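# Scoop dry food into two bowls, then tidy up

## Task

Use the scoop to move dry food pieces into both bowls until every bowl has 10 or more pieces, spilling as little as possible; food that leaves the table counts only as a spill, not as a knocked-off object. Each piece that reaches a bowl must, since it last rested in the pouch or on the table, have sat in the scoop while the scoop was held and raised clear. Pieces caught between a gripper's fingers must never go into a bowl. If any bowl ends with more than a stray piece that breaks either rule, the attempt fails, though a single stray still counts toward its bowl. Do not let the scoop drop from a height, and leave both bowls upright at their original spots. To finish, set the pouch standing upright, lay the scoop down empty on the table away from the pouch and both bowls, open the grippers and withdraw. The end state must hold without the robot supporting it.

## Robot and tools

Robot: two 6-joint arms, left_arm and right_arm, each with a parallel two-finger gripper. Their bases sit on the table plane at left_arm (+0.027, +0.227, 0) m and right_arm (+0.015, -0.230, 0) m, each yawed slightly (quats given in the setup). The arm names do not match the left or right side of any picture.

Frame: one shared scene frame. Origin on the table top midway between the arms, +z up, +x out across the table, left_arm on the +y side. Gripper fingers extend along the gripper's +z and separate along its y. The reported end_effector_position is the point between the finger pads, roughly 1 cm short of the fingertips; at long reach it can be somewhat off.

Row format (used by every motion call): one flat list of 14 numbers covering both arms, even when only one moves. First left_arm: waist, shoulder, elbow, wrist pitch, wrist yaw, wrist roll, opening; then right_arm in the same seven. Joint numbers are absolute target angles in radians, never offsets. Stated ranges per arm: waist -2.618 to 3.054, shoulder 0.000 to 3.142, elbow 0.000 to 3.142, wrist pitch -1.571 to 1.571, wrist yaw -1.571 to 1.571, wrist roll -2.094 to 2.094. Opening runs from -1 (closed) to +1 (fully open). A call is rejected if a target exceeds a range end by more than 0.036 rad and lies beyond the joint's current angle; a target past the real end is clipped there, and the result then reports "joint sent to its limit" (its absence does not prove more travel exists).

execute_actions(actions): a list of actions; each action is a table of up to 15 rows, one row per 1/30 s control step, so one action lasts 0.5 s; if fewer rows are given, the last is repeated. An empty list just returns state and images. Per step, each joint's command is kept within a lead of its measured angle (waist 0.202, shoulder 0.258, elbow 0.238, wrist pitch 0.573, wrist yaw and roll 0.522 rad), and commands that would shift the gripper over 70 mm are scaled back. So large jumps take several actions; the "Joint targets" line shows what joints are actually chasing. Resend those values to hold a joint still, and finish an incomplete motion with a further command.

move(target, speed, blocking): target is one 14-number row of absolute angles and openings. All joints travel on paths that finish together, lasting 0.5 to 10 s; speed (0.01 to 2 rad/s, default 0.5) caps the joint with the longest travel. Openings are sent at once. Moves ignore obstacles and the other arm. Faster motion and aiming deeper past a contact both mean harder impacts. The result adds a "move:" line: the ending (done, off_target, moving, held, fault), limits=held or limits=none, and each arm's joint farthest from target. blocking=false returns after 0.5 s while motion continues; until an ending is shown, rows and moves are rejected, so use wait or stop.

wait(seconds): 0 to 10, arms keep their last command; returns early if a running move ends. stop(): brakes a running move (needs room); fingers keep going. zoom_image(camera, region): camera is cam_high, cam_left_wrist or cam_right_wrist; region [x0, y0, x1, y1] in pixels, origin top-left, at most 504 by 504. read_manual(section): licence text only, no motion. finished_scene(scene): ends the given scene after the last command is held; irreversible.

Results: each gripper's position (m) and quat_wxyz; Joint positions and Joint velocities per arm in joint order plus pad gap in metres (0.094 fully open); grip_measured on the command scale (each gripper may read off by about 1 mm). To hold something, command roughly 0.03 below grip_measured; smaller differences grip more gently. Pads push at most about 50 to 62 N, less on very thin parts. Step readings list joint angles at some steps, with HELD marking blocked steps; "joint command not followed" means a clearance check altered targets. Joint torques include offsets and noise. MOTOR HOT appears at 75 °C; at 90 °C the arm halts for 10 s, and at 100 °C it goes limp and falls (OVER-TEMPERATURE FAULT), so avoid long heavy holds.

Cameras: cam_high is fixed overhead (504x504 pinhole); each wrist camera is a 504x504 fisheye on its gripper. Calibration in the setup may be slightly off.

Avoid: knocking rigid items (bowls, pouch, scoop) off the table; arms striking or pressing each other; fast moves into contact; dropping the scoop from height; tipping or shifting bowls; trapping food in the fingers. Loose objects may occasionally get a brief external push.

Each tool is called in YAML: its name, and indented under it one key for each argument.

## Session

I'll start by looking at the current state of the scene.

execute_actions:
  actions: []

Scene clock: 0.00 s.
left_arm: end_effector_position=(+0.4023, +0.2578, +0.4160) grip_measured=+1.000 end_effector_quat_wxyz=(+0.715, -0.023, +0.698, +0.033) | right_arm: end_effector_position=(+0.3225, +0.0813, +0.2918) grip_measured=-0.588 end_effector_quat_wxyz=(+0.728, -0.228, +0.569, +0.307)
Joint names: [waist, shoulder, elbow, wrist pitch, wrist yaw, wrist roll]
Joint positions: left_arm=[ 0.004  1.031  1.051  0.004 -0.     0.013  0.094] | right_arm=[0.662 1.476 0.593 1.133 0.012 0.014 0.019]
Joint velocities: left_arm=[-0.007  0.002 -0.002  0.037  0.007 -0.066  0.   ] | right_arm=[-0.012 -0.017 -0.002  0.007 -0.11  -0.051 -0.001]
Joint torques (N m, as the arm reports them, + toward a larger angle): no reading
Joint targets: left_arm=[0.004 1.022 1.062 0.007 -0.000 0.011] | right_arm=[0.662 1.467 0.602 1.151 0.012 0.013]

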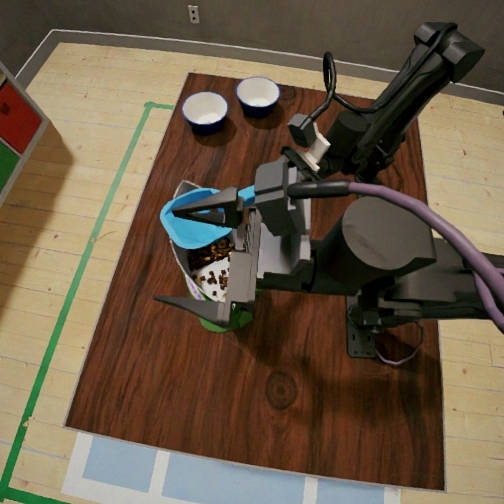

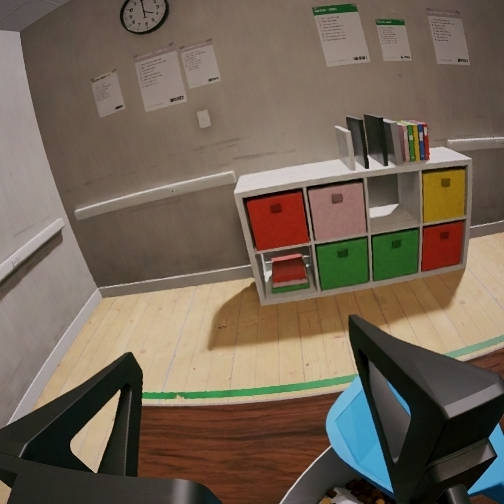

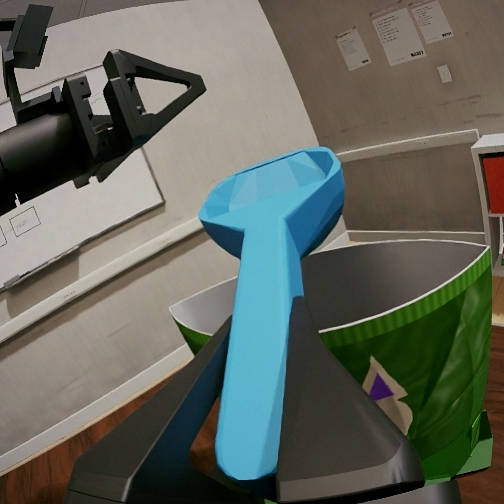

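zoom_image:
  camera: "cam_high"
  region: [120, 150, 320, 350]

zoom_image:
  camera: "cam_right_wrist"
  region: [150, 130, 504, 504]

Region (120, 150, 320, 350) of cam_high's 504x504 image, scaled by 2.520, with more detail than that image has.

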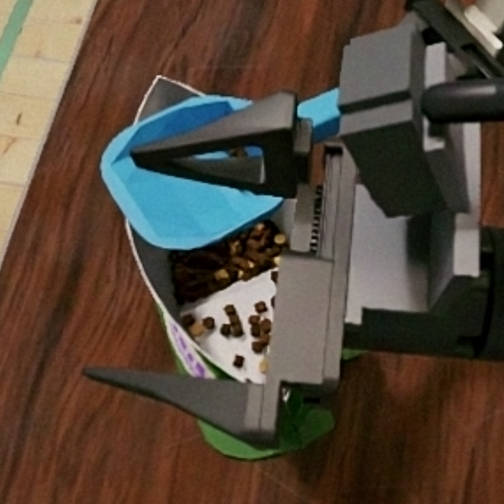

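Region (150, 130, 504, 504) of cam_right_wrist's 504x504 image, scaled by 1.348, with more detail than that image has; it fills the left 477 columns of this view, and the rest is white.

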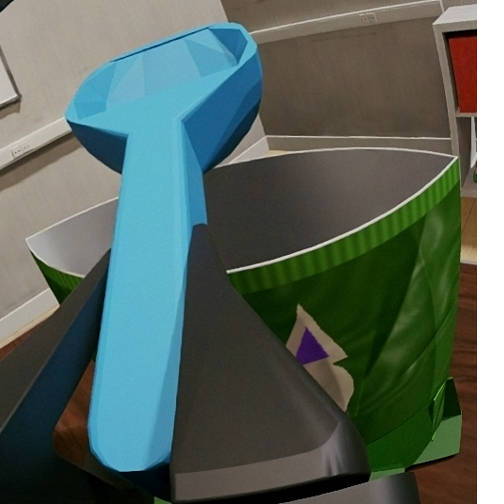

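move:
  target: [1.0, 0.5, 0.5, 0.0, 0.0, 0.0, 1.0, 0.662, 1.467, 0.602, 1.151, 0.012, 0.013, -0.62]
  speed: 0.8

Scene clock: 4.43 s.
left_arm: end_effector_position=(+0.1658, +0.4785, +0.2999) grip_measured=+1.000 end_effector_quat_wxyz=(+0.601, -0.360, +0.618, +0.357) | right_arm: end_effector_position=(+0.3232, +0.0820, +0.2882) grip_measured=-0.588 end_effector_quat_wxyz=(+0.724, -0.231, +0.575, +0.305)
Joint names: [waist, shoulder, elbow, wrist pitch, wrist yaw, wrist roll]
Joint positions: left_arm=[0.988 0.529 0.503 0.004 0.    0.008 0.094] | right_arm=[0.662 1.476 0.593 1.118 0.012 0.014 0.019]
Joint velocities: left_arm=[-0.002 -0.002 -0.007 -0.022 -0.051 -0.022  0.   ] | right_arm=[ 0.022  0.017  0.002  0.037 -0.022 -0.081  0.   ]
Joint torques (N m, as the arm reports them, + toward a larger angle): left_arm=[ 1.11 -1.58  6.02  1.83 -0.02 -0.07] | right_arm=[-0.04 -6.98  6.47  1.53  0.01 -0.03]
Joint targets: left_arm=[1.000 0.500 0.500 0.000 -0.000 0.000] | right_arm=[0.662 1.467 0.602 1.151 0.012 0.013]
move: off_target (left_arm, right_arm); limits=none; left_arm: farthest joint: the shoulder, 0.029 radians from its target (0.531 radians at the start); right_arm: farthest joint: the wrist pitch, 0.033 radians from its target (0.018 radians at the start)
camera_calibration (this result's frames):
cam_left_wrist: T_world_to_cam=[[0.840701, -0.491922, -0.22635, 0.16079], [-0.40708, -0.298498, -0.863241, 0.513431], [0.357082, 0.81787, -0.4512, -0.193542], [0, 0, 0, 1]] pos_world=[0.142942, 0.390647, 0.392283]
cam_right_wrist: T_world_to_cam=[[0.740191, -0.556991, -0.376668, -0.0796941], [-0.471315, -0.0302525, -0.881446, 0.439518], [0.479562, 0.829968, -0.28491, -0.0349225], [0, 0, 0, 1]] pos_world=[0.282888, -0.00210778, 0.347444]

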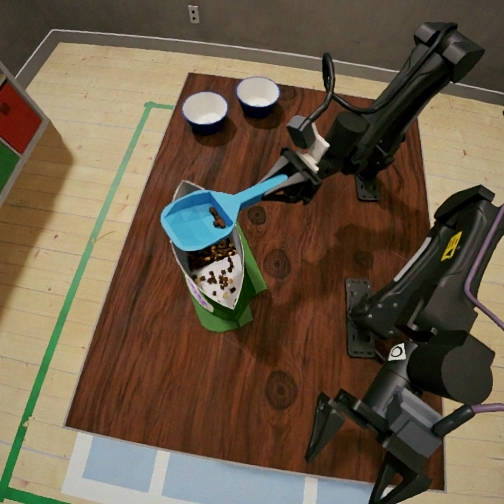

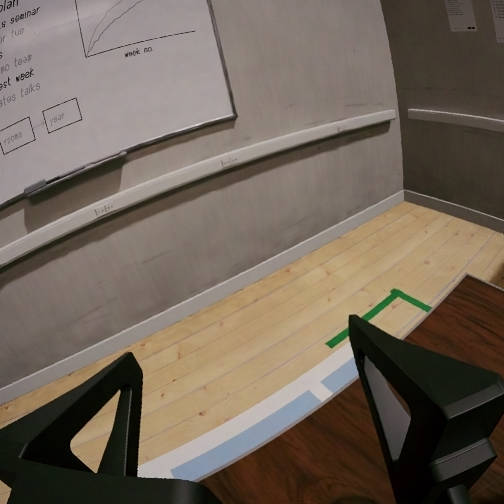

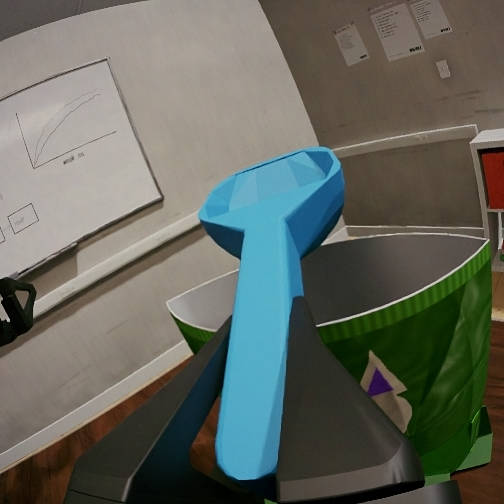

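zoom_image:
  camera: "cam_high"
  region: [140, 160, 320, 340]

Region (140, 160, 320, 340) of cam_high's 504x504 image, scaled by 2.800, with more detail than that image has.

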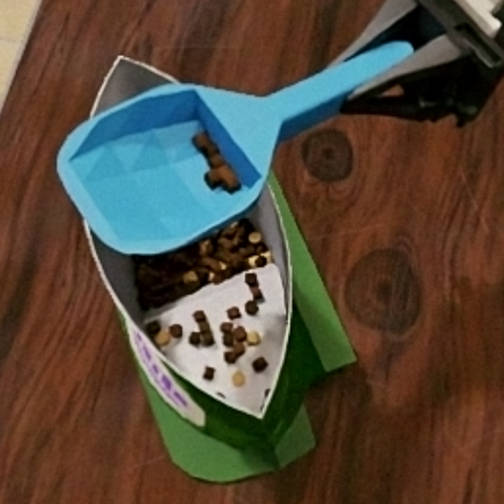

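move:
  target: [1.0, 0.5, 0.5, 0.0, 0.0, 0.0, 1.0, 0.15, 1.467, 0.602, 1.151, 0.012, 0.013, -0.62]
  speed: 0.3

Scene clock: 10.03 s.
left_arm: end_effector_position=(+0.1658, +0.4785, +0.2999) grip_measured=+1.000 end_effector_quat_wxyz=(+0.601, -0.360, +0.618, +0.357) | right_arm: end_effector_position=(+0.4363, -0.1064, +0.2850) grip_measured=-0.588 end_effector_quat_wxyz=(+0.773, -0.080, +0.619, +0.114)
Joint names: [waist, shoulder, elbow, wrist pitch, wrist yaw, wrist roll]
Joint positions: left_arm=[0.988 0.529 0.503 0.004 0.    0.008 0.094] | right_arm=[0.156 1.476 0.593 1.105 0.012 0.014 0.019]
Joint velocities: left_arm=[-0.017 -0.002  0.007  0.037 -0.007  0.007  0.   ] | right_arm=[-0.007 -0.002  0.017 -0.007 -0.007  0.007  0.001]
Joint torques (N m, as the arm reports them, + toward a larger angle): left_arm=[ 1.   -1.49  5.97  1.81  0.02 -0.02] | right_arm=[-0.56 -7.03  6.49  1.64  0.05 -0.03]
Joint targets: left_arm=[1.000 0.500 0.500 -0.000 -0.000 0.000] | right_arm=[0.150 1.467 0.602 1.151 0.012 0.013]
move: off_target (left_arm, right_arm); limits=none; left_arm: farthest joint: the shoulder, 0.029 radians from its target (0.029 radians at the start); right_arm: farthest joint: the wrist pitch, 0.046 radians from its target (0.033 radians at the start)
camera_calibration (this result's frames):
cam_left_wrist: T_world_to_cam=[[0.840701, -0.491922, -0.22635, 0.16079], [-0.40708, -0.298498, -0.863241, 0.513431], [0.357082, 0.81787, -0.4512, -0.193542], [0, 0, 0, 1]] pos_world=[0.142942, 0.390647, 0.392283]
cam_right_wrist: T_world_to_cam=[[0.37278, -0.847319, -0.378266, -0.139676], [-0.438205, 0.198578, -0.876666, 0.492834], [0.817931, 0.492561, -0.297274, -0.113813], [0, 0, 0, 1]] pos_world=[0.361122, -0.160157, 0.345382]

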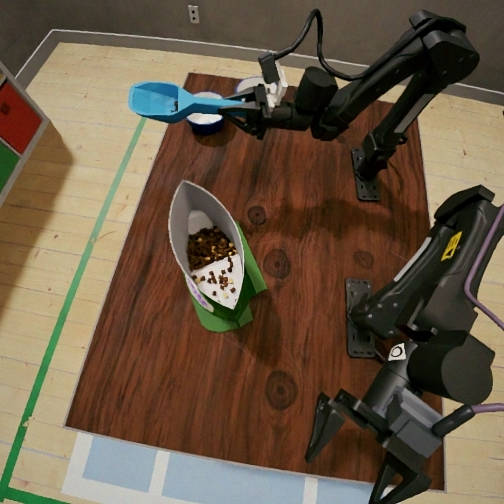

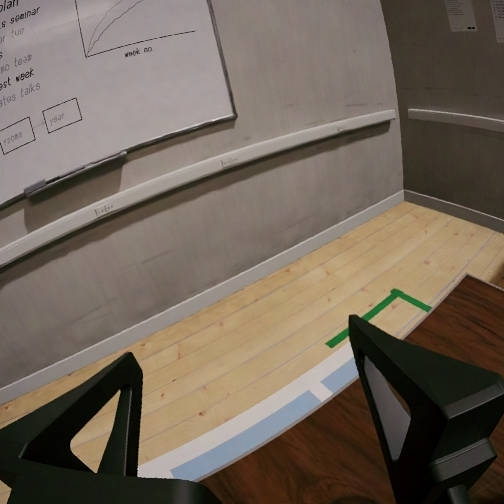

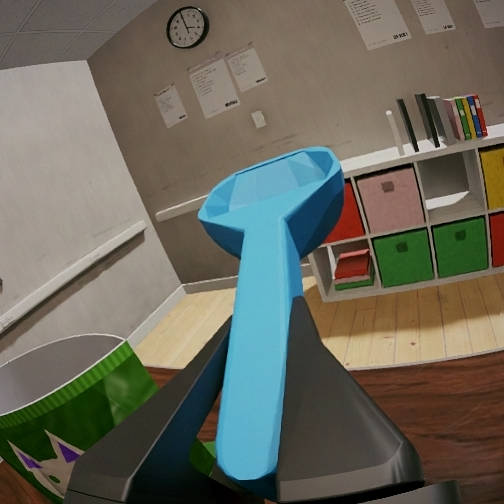

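zoom_image:
  camera: "cam_high"
  region: [140, 170, 300, 340]

Region (140, 170, 300, 340) of cam_high's 504x504 image, scaled by 2.965, with more detail than that image has; it fills the left 474 columns of this view, and the rest is white.

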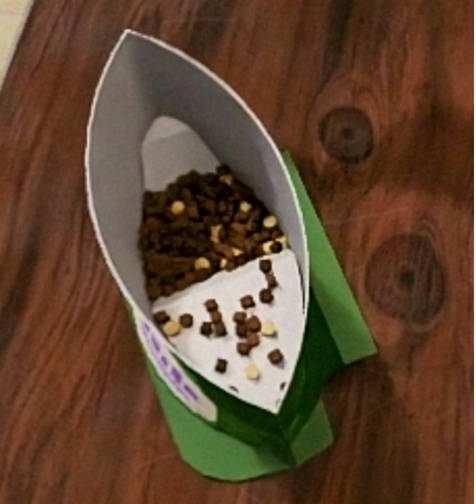

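move:
  target: [-0.21, 1.70, 2.18, -1.53, 0.0, 0.0, 1.0, 0.15, 1.467, 0.602, 1.17, 0.012, 0.013, -0.62]
  speed: 0.9

Scene clock: 14.20 s.
left_arm: end_effector_position=(+0.3922, +0.1810, +0.3266) grip_measured=+1.000 end_effector_quat_wxyz=(+0.254, +0.065, +0.965, -0.015) | right_arm: end_effector_position=(+0.4355, -0.1066, +0.2889) grip_measured=-0.588 end_effector_quat_wxyz=(+0.778, -0.079, +0.613, +0.115)
Joint names: [waist, shoulder, elbow, wrist pitch, wrist yaw, wrist roll]
Joint positions: left_arm=[-0.204  1.695  2.154 -1.515 -0.002  0.007  0.094] | right_arm=[0.156 1.476 0.593 1.121 0.012 0.014 0.019]
Joint velocities: left_arm=[-0.022 -0.002 -0.012  0.066 -0.037  0.022  0.   ] | right_arm=[-0.012 -0.002 -0.007 -0.037 -0.022 -0.007  0.   ]
Joint torques (N m, as the arm reports them, + toward a larger angle): left_arm=[-0.45 -7.18  6.5   0.97  0.05  0.01] | right_arm=[-0.38 -7.11  6.62  1.65  0.01 -0.03]
Joint targets: left_arm=[-0.210 1.700 2.180 -1.530 0.000 -0.000] | right_arm=[0.150 1.467 0.602 1.170 0.012 0.013]
move: off_target (left_arm, right_arm); limits=none; left_arm: farthest joint: the elbow, 0.026 radians from its target (1.677 radians at the start); right_arm: farthest joint: the wrist pitch, 0.049 radians from its target (0.065 radians at the start)
camera_calibration (this result's frames):
cam_left_wrist: T_world_to_cam=[[-0.327071, -0.939815, -0.0988528, 0.327655], [-0.941811, 0.332766, -0.0475364, 0.368905], [0.0775703, 0.0775528, -0.993966, 0.401921], [0, 0, 0, 1]] pos_world=[0.423429, 0.154006, 0.449422]
cam_right_wrist: T_world_to_cam=[[0.378577, -0.845605, -0.37634, -0.141001], [-0.424692, 0.202574, -0.882383, 0.492098], [0.822385, 0.493878, -0.282432, -0.11791], [0, 0, 0, 1]] pos_world=[0.359337, -0.160684, 0.347853]

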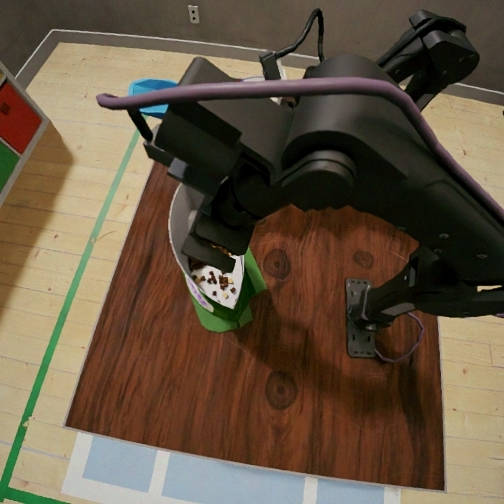

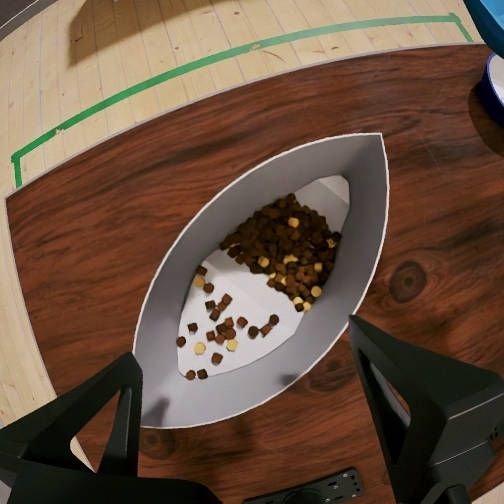

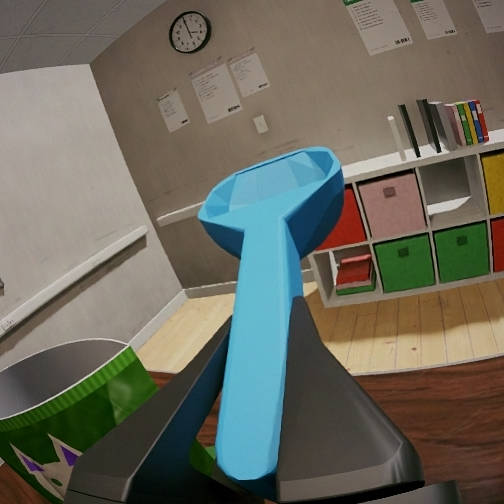

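zoom_image:
  camera: "cam_left_wrist"
  region: [120, 120, 420, 440]

Region (120, 120, 420, 440) of cam_left_wrist's 504x504 image, scaled by 1.575, with more detail than that image has; it fills the left 472 columns of this view, and the rest is white.

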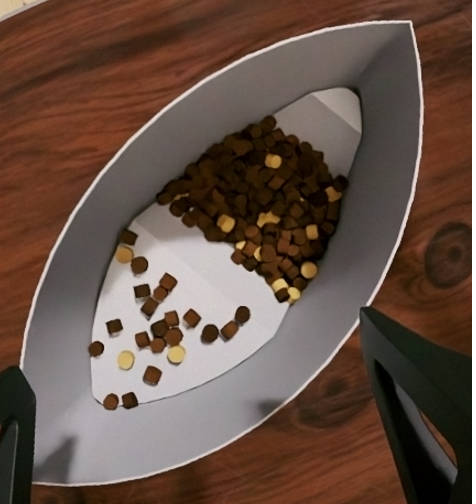

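move:
  target: [0.6, 0.9, 0.9, 0.0, 0.0, 0.0, 1.0, 0.15, 1.467, 0.602, 1.19, 0.012, 0.013, -0.62]
  speed: 1.0

zoom_image:
  camera: "cam_high"
  region: [110, 60, 290, 160]

Scene clock: 27.57 s.
left_arm: end_effector_position=(+0.3077, +0.4479, +0.3723) grip_measured=+1.000 end_effector_quat_wxyz=(+0.652, -0.234, +0.685, +0.227) | right_arm: end_effector_position=(+0.4343, -0.1070, +0.2937) grip_measured=-0.588 end_effector_quat_wxyz=(+0.784, -0.078, +0.605, +0.116)
Joint names: [waist, shoulder, elbow, wrist pitch, wrist yaw, wrist roll]
Joint positions: left_arm=[ 0.588  0.931  0.905 -0.021 -0.001  0.007  0.094] | right_arm=[0.156 1.476 0.593 1.141 0.012 0.014 0.019]
Joint velocities: left_arm=[-0.027  0.007 -0.002 -0.007 -0.022 -0.037  0.   ] | right_arm=[-0.002 -0.002 -0.007  0.037 -0.051 -0.022  0.001]
Joint torques (N m, as the arm reports them, + toward a larger angle): left_arm=[ 0.89 -4.43  5.93  2.16  0.02 -0.03] | right_arm=[-0.55 -7.    6.56  1.64  0.02 -0.04]
Joint targets: left_arm=[0.600 0.900 0.900 0.000 0.000 0.000] | right_arm=[0.150 1.467 0.602 1.190 0.012 0.013]
move: off_target (left_arm, right_arm); limits=none; left_arm: farthest joint: the shoulder, 0.031 radians from its target (0.795 radians at the start); right_arm: farthest joint: the wrist pitch, 0.049 radians from its target (0.069 radians at the start)
camera_calibration (this result's frames):
cam_left_wrist: T_world_to_cam=[[0.579908, -0.783077, -0.224715, 0.25293], [-0.507148, -0.131125, -0.851826, 0.576084], [0.637579, 0.607945, -0.473176, -0.170642], [0, 0, 0, 1]] pos_world=[0.254282, 0.377344, 0.466817]
cam_right_wrist: T_world_to_cam=[[0.385848, -0.843454, -0.373772, -0.142698], [-0.407517, 0.207654, -0.889275, 0.491077], [0.827678, 0.495444, -0.263599, -0.123054], [0, 0, 0, 1]] pos_world=[0.357031, -0.161367, 0.350929]

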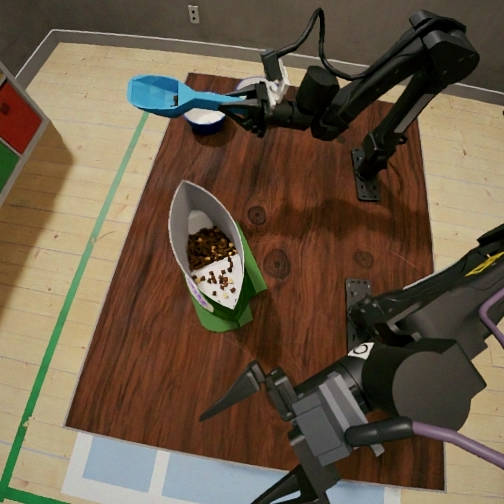

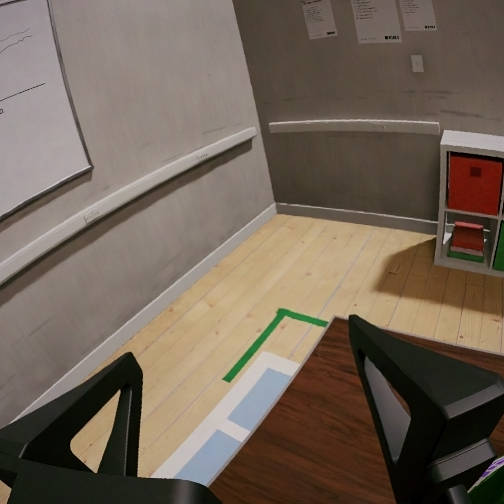

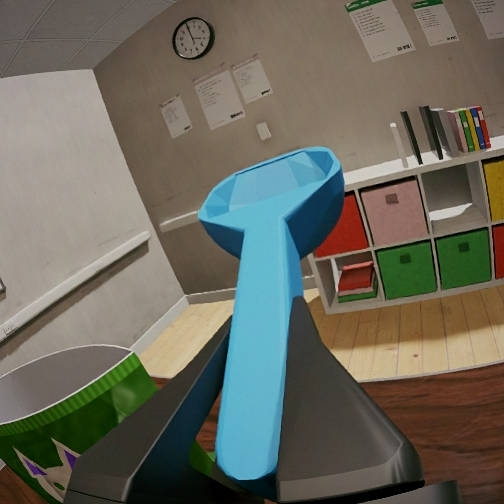

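Region (110, 60, 290, 160) of cam_high's 504x504 image, scaled by 2.800, with more detail than that image has.

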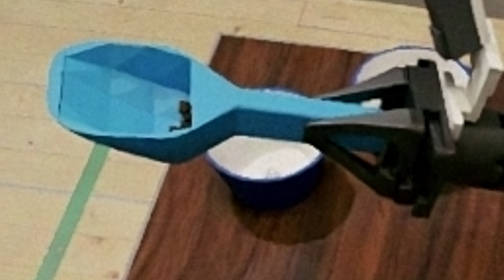

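move:
  target: [0.6, 0.9, 0.9, 0.0, 0.0, 0.0, 1.0, -0.3335, 1.467, 0.745, 0.49, 0.012, 0.013, -0.62]
  speed: 0.35

Scene clock: 32.77 s.
left_arm: end_effector_position=(+0.3077, +0.4479, +0.3724) grip_measured=+1.000 end_effector_quat_wxyz=(+0.652, -0.234, +0.685, +0.227) | right_arm: end_effector_position=(+0.4560, -0.3186, +0.1811) grip_measured=-0.588 end_effector_quat_wxyz=(+0.592, +0.088, +0.799, -0.059)
Joint names: [waist, shoulder, elbow, wrist pitch, wrist yaw, wrist roll]
Joint positions: left_arm=[ 0.588  0.931  0.905 -0.021 -0.001  0.007  0.094] | right_arm=[-0.327  1.476  0.706  0.472  0.011  0.014  0.019]
Joint velocities: left_arm=[-0.012  0.012 -0.002 -0.022 -0.022 -0.037  0.   ] | right_arm=[-0.022  0.007  0.002  0.007 -0.066  0.007 -0.001]
Joint torques (N m, as the arm reports them, + toward a larger angle): left_arm=[ 0.87 -4.71  5.94  2.1   0.05 -0.05] | right_arm=[-0.51 -7.55  9.17  1.53  0.03 -0.03]
Joint targets: left_arm=[0.600 0.900 0.900 -0.000 -0.000 -0.000] | right_arm=[-0.334 1.467 0.745 0.490 0.012 0.013]
move: off_target (left_arm, right_arm); limits=none; left_arm: farthest joint: the shoulder, 0.031 radians from its target (0.031 radians at the start); right_arm: farthest joint: the elbow, 0.039 radians from its target (0.152 radians at the start)
camera_calibration (this result's frames):
cam_left_wrist: T_world_to_cam=[[0.579976, -0.783024, -0.224725, 0.252911], [-0.506892, -0.130925, -0.852009, 0.576067], [0.637722, 0.608056, -0.472842, -0.170819], [0, 0, 0, 1]] pos_world=[0.254257, 0.377324, 0.466879]
cam_right_wrist: T_world_to_cam=[[-0.262763, -0.883965, -0.386731, -0.0864909], [-0.675708, 0.454704, -0.580227, 0.588741], [0.688749, 0.108855, -0.716782, -0.0436422], [0, 0, 0, 1]] pos_world=[0.405149, -0.339407, 0.276873]

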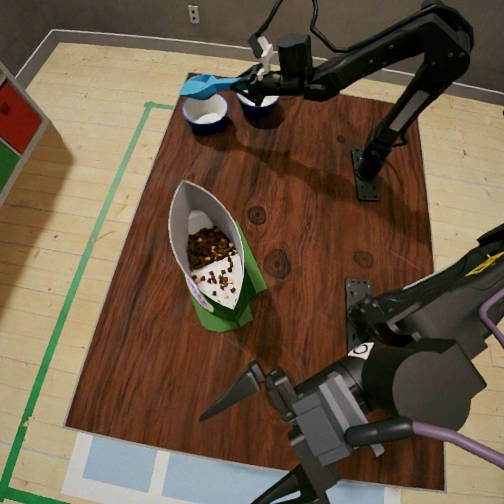

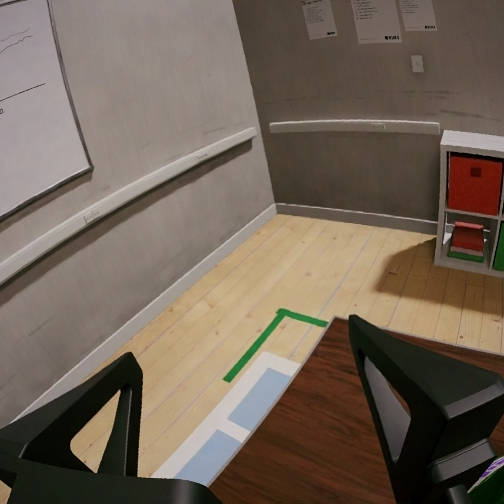

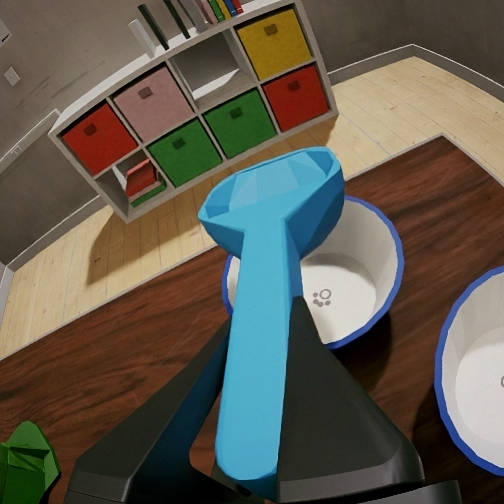

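move:
  target: [0.6, 0.9, 0.9, 0.0, 0.0, 0.0, 1.0, -0.3335, 1.467, 0.745, 0.49, 0.012, -1.9, -0.62]
  speed: 0.8

Scene clock: 37.73 s.
left_arm: end_effector_position=(+0.3077, +0.4479, +0.3724) grip_measured=+1.000 end_effector_quat_wxyz=(+0.652, -0.234, +0.685, +0.227) | right_arm: end_effector_position=(+0.4548, -0.3184, +0.1773) grip_measured=-0.588 end_effector_quat_wxyz=(-0.290, +0.606, -0.536, +0.511)
Joint names: [waist, shoulder, elbow, wrist pitch, wrist yaw, wrist roll]
Joint positions: left_arm=[ 0.588  0.931  0.905 -0.021 -0.001  0.007  0.094] | right_arm=[-0.327  1.476  0.706  0.456  0.011 -1.897  0.019]
Joint velocities: left_arm=[-0.002  0.007 -0.012 -0.022 -0.022  0.022  0.   ] | right_arm=[ 0.007 -0.002  0.007  0.022 -0.066  0.051  0.001]
Joint torques (N m, as the arm reports them, + toward a larger angle): left_arm=[ 0.82 -4.78  5.86  2.08 -0.03 -0.02] | right_arm=[-0.49 -7.53  9.18  1.6   0.02 -0.03]
Joint targets: left_arm=[0.600 0.900 0.900 -0.000 -0.000 0.000] | right_arm=[-0.333 1.467 0.745 0.490 0.012 -1.900]
move: off_target (left_arm, right_arm); limits=none; left_arm: farthest joint: the shoulder, 0.031 radians from its target (0.031 radians at the start); right_arm: farthest joint: the elbow, 0.039 radians from its target (0.039 radians at the start)
camera_calibration (this result's frames):
cam_left_wrist: T_world_to_cam=[[0.579976, -0.783024, -0.224725, 0.252911], [-0.506892, -0.130925, -0.852009, 0.576067], [0.637722, 0.608056, -0.472842, -0.170819], [0, 0, 0, 1]] pos_world=[0.254257, 0.377324, 0.466879]
cam_right_wrist: T_world_to_cam=[[0.327486, -0.132178, 0.935565, -0.351603], [-0.694361, -0.705189, 0.143425, 0.0965581], [0.640793, -0.69659, -0.322719, -0.350052], [0, 0, 0, 1]] pos_world=[0.406502, -0.222226, 0.20213]

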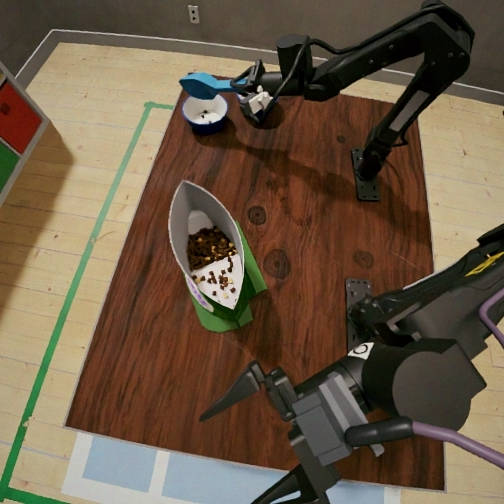

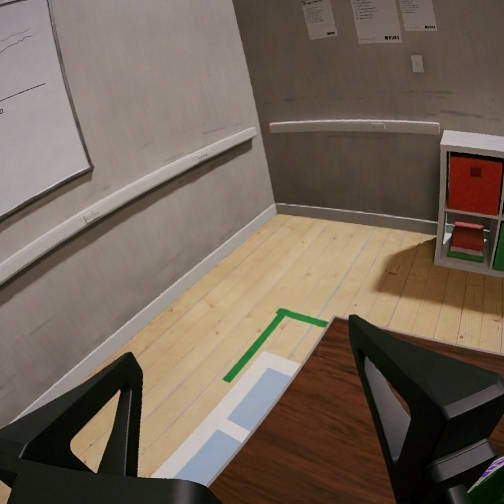

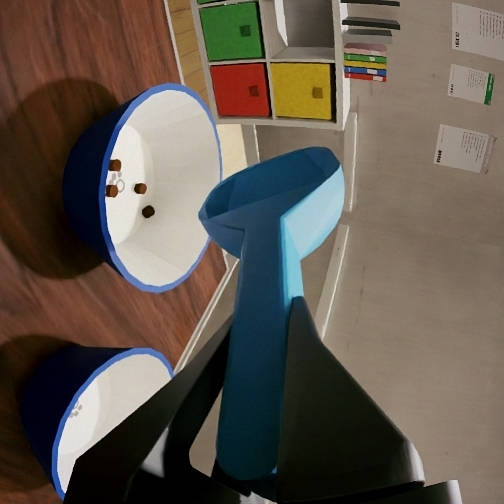

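zoom_image:
  camera: "cam_high"
  region: [165, 55, 285, 145]

zoom_image:
  camera: "cam_right_wrist"
  region: [50, 70, 360, 310]

Region (165, 55, 285, 145) of cam_high's 504x504 image, scaled by 4.200, with more detail than that image has; it fills the top 378 rows of this view, and the rest is white.

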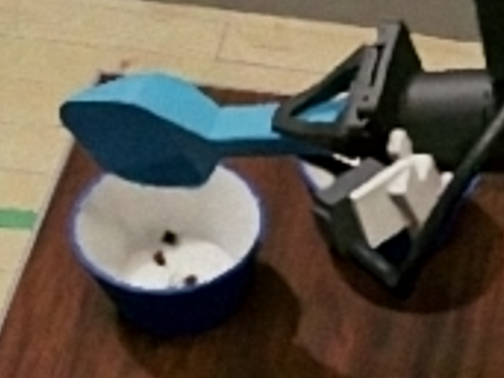

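Region (50, 70, 360, 310) of cam_right_wrist's 504x504 image, scaled by 1.626, with more detail than that image has; it fills the top 390 rows of this view, and the rest is white.

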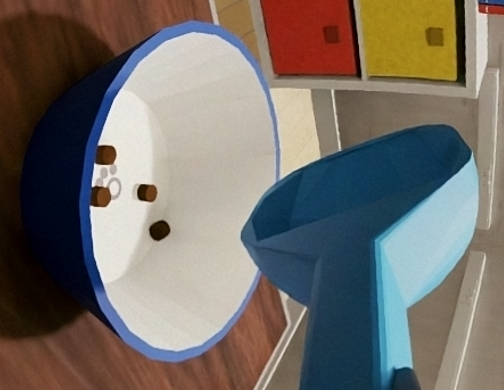

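move:
  target: [0.2106, 1.64, 1.875, -1.31, 0.4207, 0.6932, 0.06, 0.2, 1.467, 0.62, 1.0, 0.0, 0.0, -0.62]
  speed: 0.9

Scene clock: 59.87 s.
left_arm: end_effector_position=(+0.4043, +0.2713, +0.2872) grip_measured=+0.062 end_effector_quat_wxyz=(+0.303, +0.232, +0.923, -0.055) | right_arm: end_effector_position=(+0.4406, -0.0868, +0.2632) grip_measured=-0.588 end_effector_quat_wxyz=(+0.734, -0.108, +0.661, +0.116)
Joint names: [waist, shoulder, elbow, wrist pitch, wrist yaw, wrist roll]
Joint positions: left_arm=[ 0.221  1.631  1.848 -1.292  0.398  0.688  0.05 ] | right_arm=[ 0.192  1.476  0.628  0.951  0.004 -0.006  0.019]
Joint velocities: left_arm=[-0.007 -0.002 -0.002 -0.051  0.037 -0.037 -0.   ] | right_arm=[-0.022  0.007  0.002  0.066 -0.051 -0.051  0.001]
Joint torques (N m, as the arm reports them, + toward a larger angle): left_arm=[-1.06 -6.77  7.28  0.89  0.39  0.11] | right_arm=[ 0.53 -7.28  5.39  1.74 -0.06  0.05]
Joint targets: left_arm=[0.211 1.640 1.875 -1.310 0.421 0.693] | right_arm=[0.200 1.467 0.620 1.000 -0.000 0.000]
move: off_target (left_arm, right_arm); limits=none; left_arm: farthest joint: the elbow, 0.027 radians from its target (0.970 radians at the start); right_arm: farthest joint: the wrist pitch, 0.049 radians from its target (0.544 radians at the start)
camera_calibration (this result's frames):
cam_left_wrist: T_world_to_cam=[[-0.614599, -0.773825, -0.153177, 0.499373], [-0.760282, 0.632849, -0.146534, 0.222015], [0.21033, 0.0263982, -0.977274, 0.310152], [0, 0, 0, 1]] pos_world=[0.410474, 0.237737, 0.412129]
cam_right_wrist: T_world_to_cam=[[0.367177, -0.853619, -0.369482, -0.133357], [-0.536224, 0.130318, -0.833955, 0.497732], [0.760029, 0.504334, -0.409881, -0.0773129], [0, 0, 0, 1]] pos_world=[0.374622, -0.139708, 0.334124]

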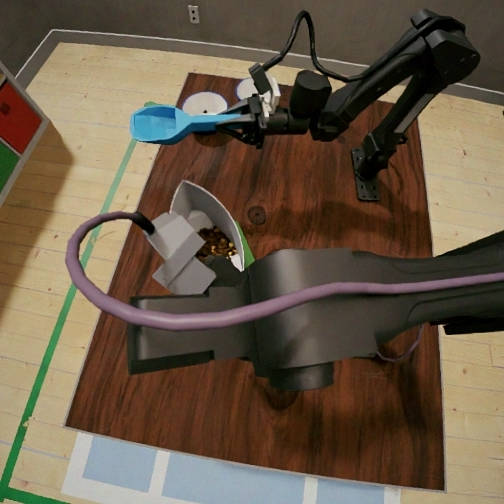

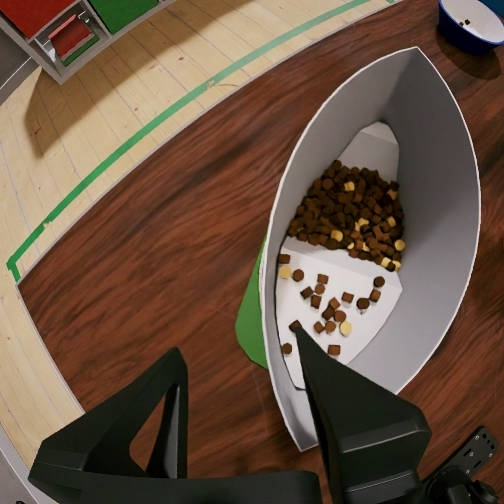

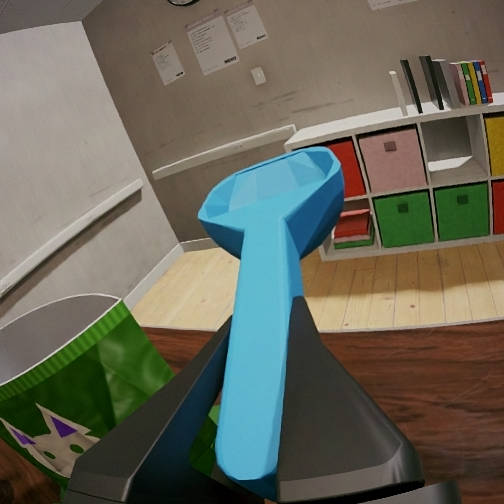

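move:
  target: [0.198, 1.55, 1.52, -1.045, 0.445, 0.70, 0.06, 0.2, 1.467, 0.62, 1.0, 0.0, 0.0, -0.62]
  speed: 0.3

Scene clock: 64.83 s.
left_arm: end_effector_position=(+0.4058, +0.2628, +0.2181) grip_measured=+0.062 end_effector_quat_wxyz=(+0.289, +0.239, +0.924, -0.079) | right_arm: end_effector_position=(+0.4406, -0.0868, +0.2632) grip_measured=-0.588 end_effector_quat_wxyz=(+0.734, -0.108, +0.661, +0.116)
Joint names: [waist, shoulder, elbow, wrist pitch, wrist yaw, wrist roll]
Joint positions: left_arm=[ 0.21   1.587  1.527 -1.061  0.424  0.693  0.05 ] | right_arm=[ 0.192  1.476  0.628  0.951  0.004 -0.006  0.019]
Joint velocities: left_arm=[-0.017  0.002 -0.002 -0.022 -0.022  0.037 -0.   ] | right_arm=[-0.017 -0.002 -0.017  0.037 -0.066  0.007  0.001]
Joint torques (N m, as the arm reports them, + toward a larger angle): left_arm=[ -1.03 -10.98   4.9    1.15   0.36   0.08] | right_arm=[ 0.44 -7.24  5.51  1.72 -0.07  0.06]
Joint targets: left_arm=[0.198 1.550 1.520 -1.045 0.445 0.700] | right_arm=[0.200 1.467 0.620 1.000 0.000 0.000]
move: off_target (left_arm, right_arm); limits=none; left_arm: farthest joint: the shoulder, 0.037 radians from its target (0.081 radians at the start); right_arm: farthest joint: the wrist pitch, 0.049 radians from its target (0.049 radians at the start)
camera_calibration (this result's frames):
cam_left_wrist: T_world_to_cam=[[-0.640455, -0.76082, -0.104735, 0.479651], [-0.747823, 0.648858, -0.140516, 0.207751], [0.174865, -0.0116711, -0.984523, 0.268593], [0, 0, 0, 1]] pos_world=[0.415588, 0.233262, 0.343865]
cam_right_wrist: T_world_to_cam=[[0.367156, -0.853323, -0.370184, -0.133137], [-0.536433, 0.130877, -0.833733, 0.497814], [0.759892, 0.504689, -0.409699, -0.0772697], [0, 0, 0, 1]] pos_world=[0.374643, -0.139764, 0.334102]

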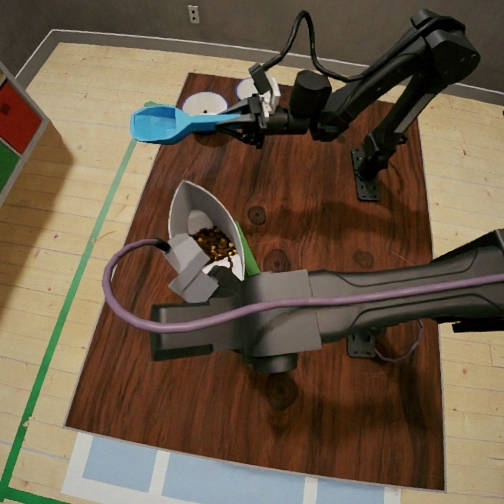

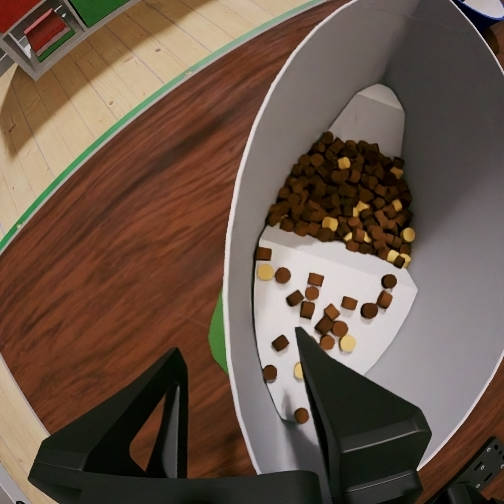

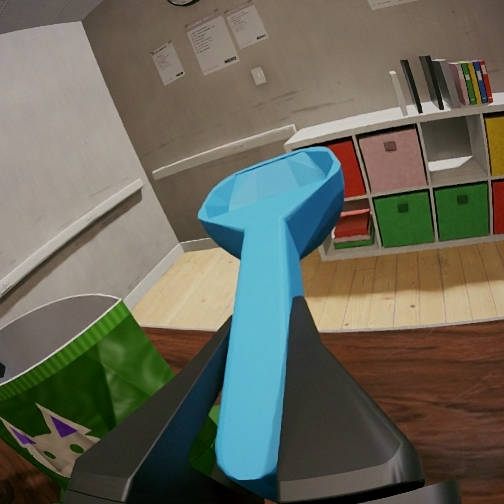

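execute_actions:
  actions:
    - [[0.198, 1.55, 1.52, -1.045, 0.445, 0.70, -1.0, 0.2, 1.467, 0.62, 1.0, 0.0, 0.0, -0.62]]
    - [[0.198, 1.55, 1.52, -1.045, 0.445, 0.70, -1.0, 0.2, 1.467, 0.62, 1.0, 0.0, 0.0, -0.62]]

Scene clock: 66.13 s.
left_arm: end_effector_position=(+0.4060, +0.2615, +0.2184) grip_measured=-0.968 end_effector_quat_wxyz=(+0.289, +0.241, +0.923, -0.080) | right_arm: end_effector_position=(+0.4406, -0.0868, +0.2632) grip_measured=-0.588 end_effector_quat_wxyz=(+0.734, -0.108, +0.661, +0.116)
Joint names: [waist, shoulder, elbow, wrist pitch, wrist yaw, wrist roll]
Joint positions: left_arm=[ 0.208  1.587  1.527 -1.061  0.427  0.694  0.002] | right_arm=[ 0.192  1.476  0.628  0.951  0.004 -0.006  0.019]
Joint velocities: left_arm=[ 0.007  0.002 -0.007 -0.007 -0.007 -0.081  0.001] | right_arm=[-0.002  0.007  0.017 -0.037 -0.022 -0.037 -0.002]
Joint torques (N m, as the arm reports them, + toward a larger angle): left_arm=[ -0.83 -10.97   4.81   1.11   0.34   0.09] | right_arm=[ 0.5  -7.29  5.45  1.72 -0.05  0.07]
Joint targets: left_arm=[0.198 1.550 1.520 -1.045 0.445 0.700] | right_arm=[0.200 1.467 0.620 1.000 -0.000 0.000]
Step readings (joint positions; steps 1 to 15: 1st action; 16 to 30: 2nd action):
0: left_arm=[0.210 1.587 1.527 -1.061 0.424 0.694] | right_arm=[0.192 1.476 0.628 0.951 0.004 -0.006]
1: left_arm=[0.210 1.587 1.527 -1.061 0.424 0.694] | right_arm=[0.192 1.476 0.628 0.951 0.004 -0.006]
2: left_arm=[0.210 1.587 1.527 -1.061 0.424 0.694] | right_arm=[0.192 1.476 0.628 0.951 0.004 -0.006]
4: left_arm=[0.210 1.587 1.527 -1.061 0.425 0.694] | right_arm=[0.192 1.476 0.628 0.951 0.004 -0.006]
8: left_arm=[0.208 1.587 1.527 -1.061 0.427 0.694] | right_arm=[0.192 1.476 0.628 0.951 0.004 -0.006]
15: left_arm=[0.208 1.587 1.527 -1.061 0.427 0.694] | right_arm=[0.192 1.476 0.628 0.951 0.004 -0.006]
16: left_arm=[0.208 1.587 1.527 -1.061 0.427 0.694] | right_arm=[0.192 1.476 0.628 0.951 0.004 -0.006]
17: left_arm=[0.208 1.587 1.527 -1.061 0.427 0.694] | right_arm=[0.192 1.476 0.628 0.951 0.004 -0.006]
19: left_arm=[0.208 1.587 1.527 -1.061 0.427 0.694] | right_arm=[0.192 1.476 0.628 0.951 0.004 -0.006]
23: left_arm=[0.208 1.587 1.527 -1.061 0.427 0.694] | right_arm=[0.192 1.476 0.628 0.951 0.004 -0.006]
30: Joint positions above
camera_calibration (this result's frames):
cam_left_wrist: T_world_to_cam=[[-0.643535, -0.758322, -0.103969, 0.47921], [-0.744873, 0.651718, -0.142927, 0.207392], [0.176143, -0.0145347, -0.984257, 0.268951], [0, 0, 0, 1]] pos_world=[0.415495, 0.232144, 0.344182]
cam_right_wrist: T_world_to_cam=[[0.367156, -0.853323, -0.370184, -0.133137], [-0.536433, 0.130877, -0.833733, 0.497814], [0.759892, 0.504689, -0.409699, -0.0772697], [0, 0, 0, 1]] pos_world=[0.374643, -0.139764, 0.334102]

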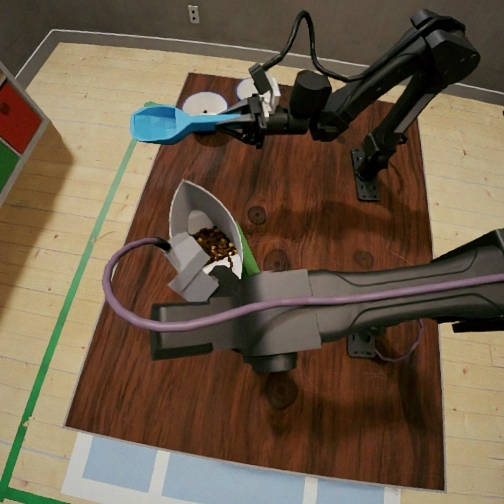

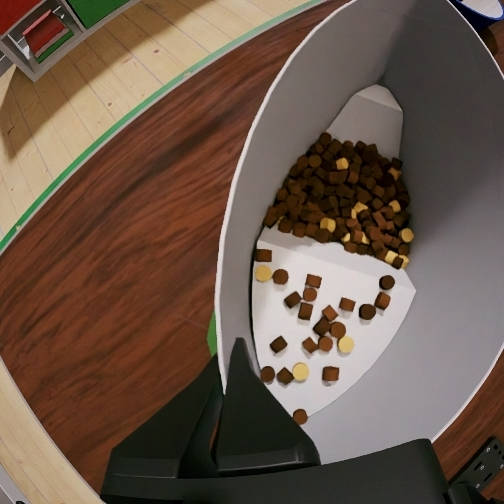

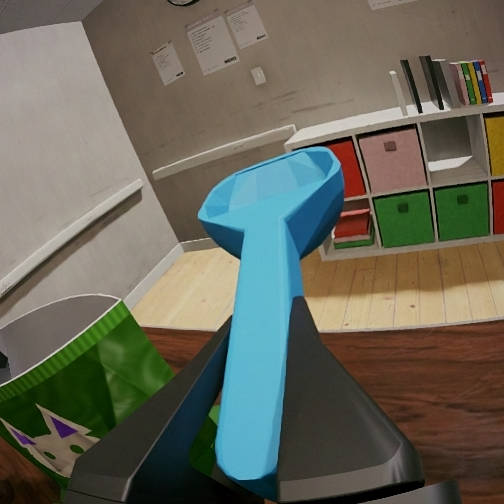

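move:
  target: [0.138, 1.352, 1.362, -0.952, 0.36, 0.665, -1.0, 0.2, 1.467, 0.62, 1.0, 0.0, 0.0, -0.62]
  speed: 0.15

Scene clock: 70.07 s.
left_arm: end_effector_position=(+0.3761, +0.2500, +0.2185) grip_measured=-0.968 end_effector_quat_wxyz=(+0.300, +0.251, +0.920, -0.031) | right_arm: end_effector_position=(+0.4407, -0.0868, +0.2631) grip_measured=-0.588 end_effector_quat_wxyz=(+0.733, -0.108, +0.661, +0.116)
Joint names: [waist, shoulder, elbow, wrist pitch, wrist yaw, wrist roll]
Joint positions: left_arm=[ 0.153  1.408  1.351 -0.987  0.329  0.672  0.002] | right_arm=[ 0.192  1.476  0.628  0.95   0.004 -0.006  0.019]
Joint velocities: left_arm=[-0.012 -0.007  0.022  0.007 -0.037  0.051  0.   ] | right_arm=[ 0.012  0.002 -0.012  0.007  0.051 -0.022  0.   ]
Joint torques (N m, as the arm reports them, + toward a larger angle): left_arm=[ -1.14 -10.89   6.5    1.46   0.46  -0.08] | right_arm=[ 0.43 -7.21  5.47  1.77 -0.04  0.08]
Joint targets: left_arm=[0.138 1.352 1.362 -0.952 0.360 0.665] | right_arm=[0.200 1.467 0.620 1.000 -0.000 -0.000]
move: off_target (left_arm, right_arm); limits=none; left_arm: farthest joint: the shoulder, 0.056 radians from its target (0.235 radians at the start); right_arm: farthest joint: the wrist pitch, 0.050 radians from its target (0.049 radians at the start)
camera_calibration (this result's frames):
cam_left_wrist: T_world_to_cam=[[-0.629221, -0.750169, -0.203291, 0.465584], [-0.744904, 0.656705, -0.117716, 0.185937], [0.221809, 0.0773628, -0.972016, 0.231302], [0, 0, 0, 1]] pos_world=[0.380156, 0.209267, 0.341366]
cam_right_wrist: T_world_to_cam=[[0.367022, -0.853368, -0.370213, -0.13311], [-0.536735, 0.130776, -0.833555, 0.497817], [0.759744, 0.504639, -0.410035, -0.0771675], [0, 0, 0, 1]] pos_world=[0.374678, -0.139753, 0.334037]

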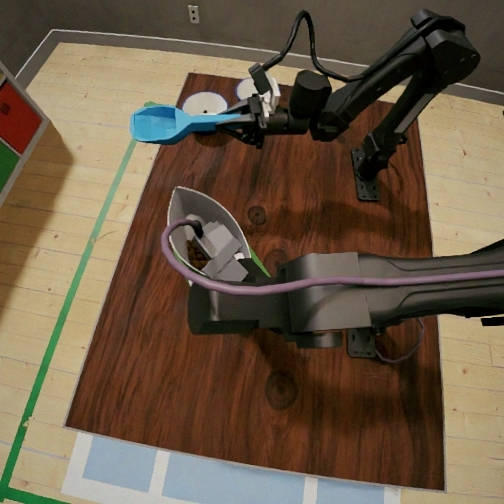

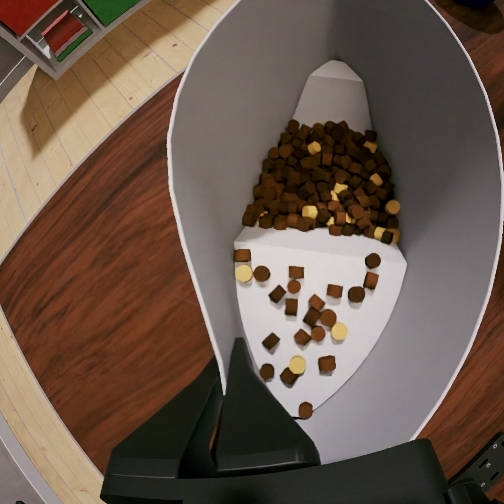

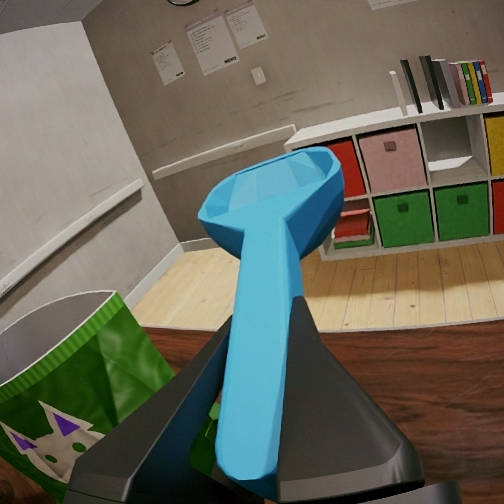

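move:
  target: [-0.098, 1.13, 1.195, -1.02, 0.0, -0.10, -1.0, 0.2, 1.467, 0.62, 1.0, 0.0, 0.0, -0.62]
  speed: 0.3

Scene clock: 76.73 s.
left_arm: end_effector_position=(+0.3275, +0.2256, +0.2173) grip_measured=-0.968 end_effector_quat_wxyz=(+0.288, -0.040, +0.957, -0.014) | right_arm: end_effector_position=(+0.4406, -0.0868, +0.2632) grip_measured=-0.588 end_effector_quat_wxyz=(+0.734, -0.108, +0.661, +0.116)
Joint names: [waist, shoulder, elbow, wrist pitch, wrist yaw, wrist roll]
Joint positions: left_arm=[-0.084  1.178  1.186 -0.994 -0.    -0.092  0.002] | right_arm=[ 0.192  1.476  0.628  0.951  0.004 -0.006  0.019]
Joint velocities: left_arm=[-0.007  0.002  0.022 -0.007  0.022 -0.007  0.   ] | right_arm=[ 0.012  0.007 -0.012 -0.037 -0.037  0.051 -0.001]
Joint torques (N m, as the arm reports them, + toward a larger angle): left_arm=[-1.21 -7.86  6.18  0.95  0.   -0.09] | right_arm=[ 0.43 -7.16  5.42  1.7  -0.04  0.05]
Joint targets: left_arm=[-0.098 1.130 1.195 -1.020 -0.000 -0.100] | right_arm=[0.200 1.467 0.620 1.000 -0.000 -0.000]
move: off_target (left_arm, right_arm); limits=none; left_arm: farthest joint: the shoulder, 0.048 radians from its target (0.278 radians at the start); right_arm: farthest joint: the wrist pitch, 0.049 radians from its target (0.049 radians at the start)
camera_calibration (this result's frames):
cam_left_wrist: T_world_to_cam=[[-0.124542, -0.990511, -0.0581183, 0.273808], [-0.983487, 0.130986, -0.12488, 0.36392], [0.131307, 0.0416059, -0.990468, 0.284597], [0, 0, 0, 1]] pos_world=[0.354642, 0.2117, 0.343244]
cam_right_wrist: T_world_to_cam=[[0.367156, -0.853323, -0.370184, -0.133137], [-0.536433, 0.130877, -0.833733, 0.497814], [0.759892, 0.504689, -0.409699, -0.0772697], [0, 0, 0, 1]] pos_world=[0.374643, -0.139764, 0.334102]

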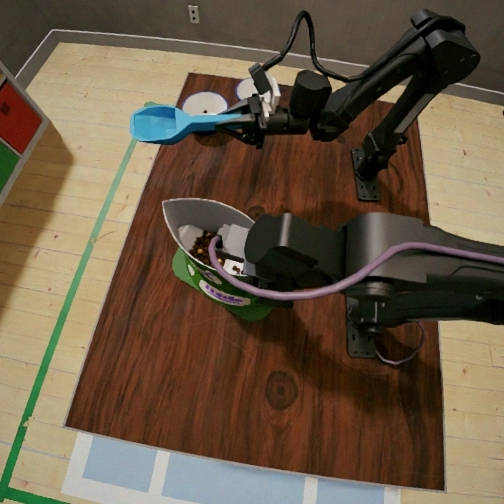

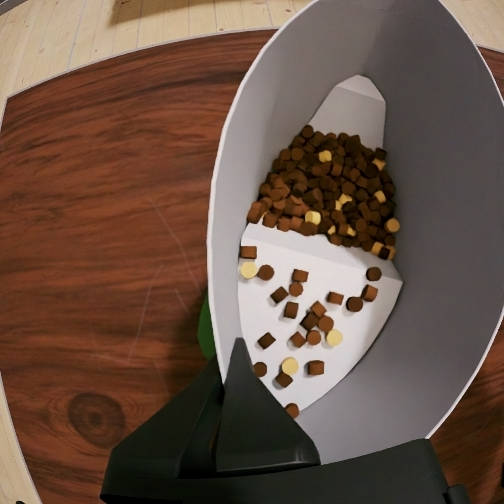

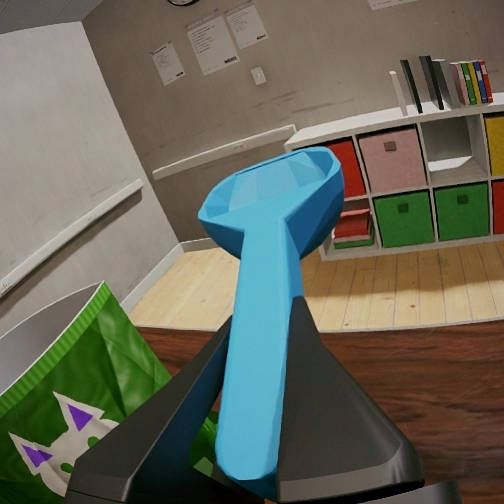

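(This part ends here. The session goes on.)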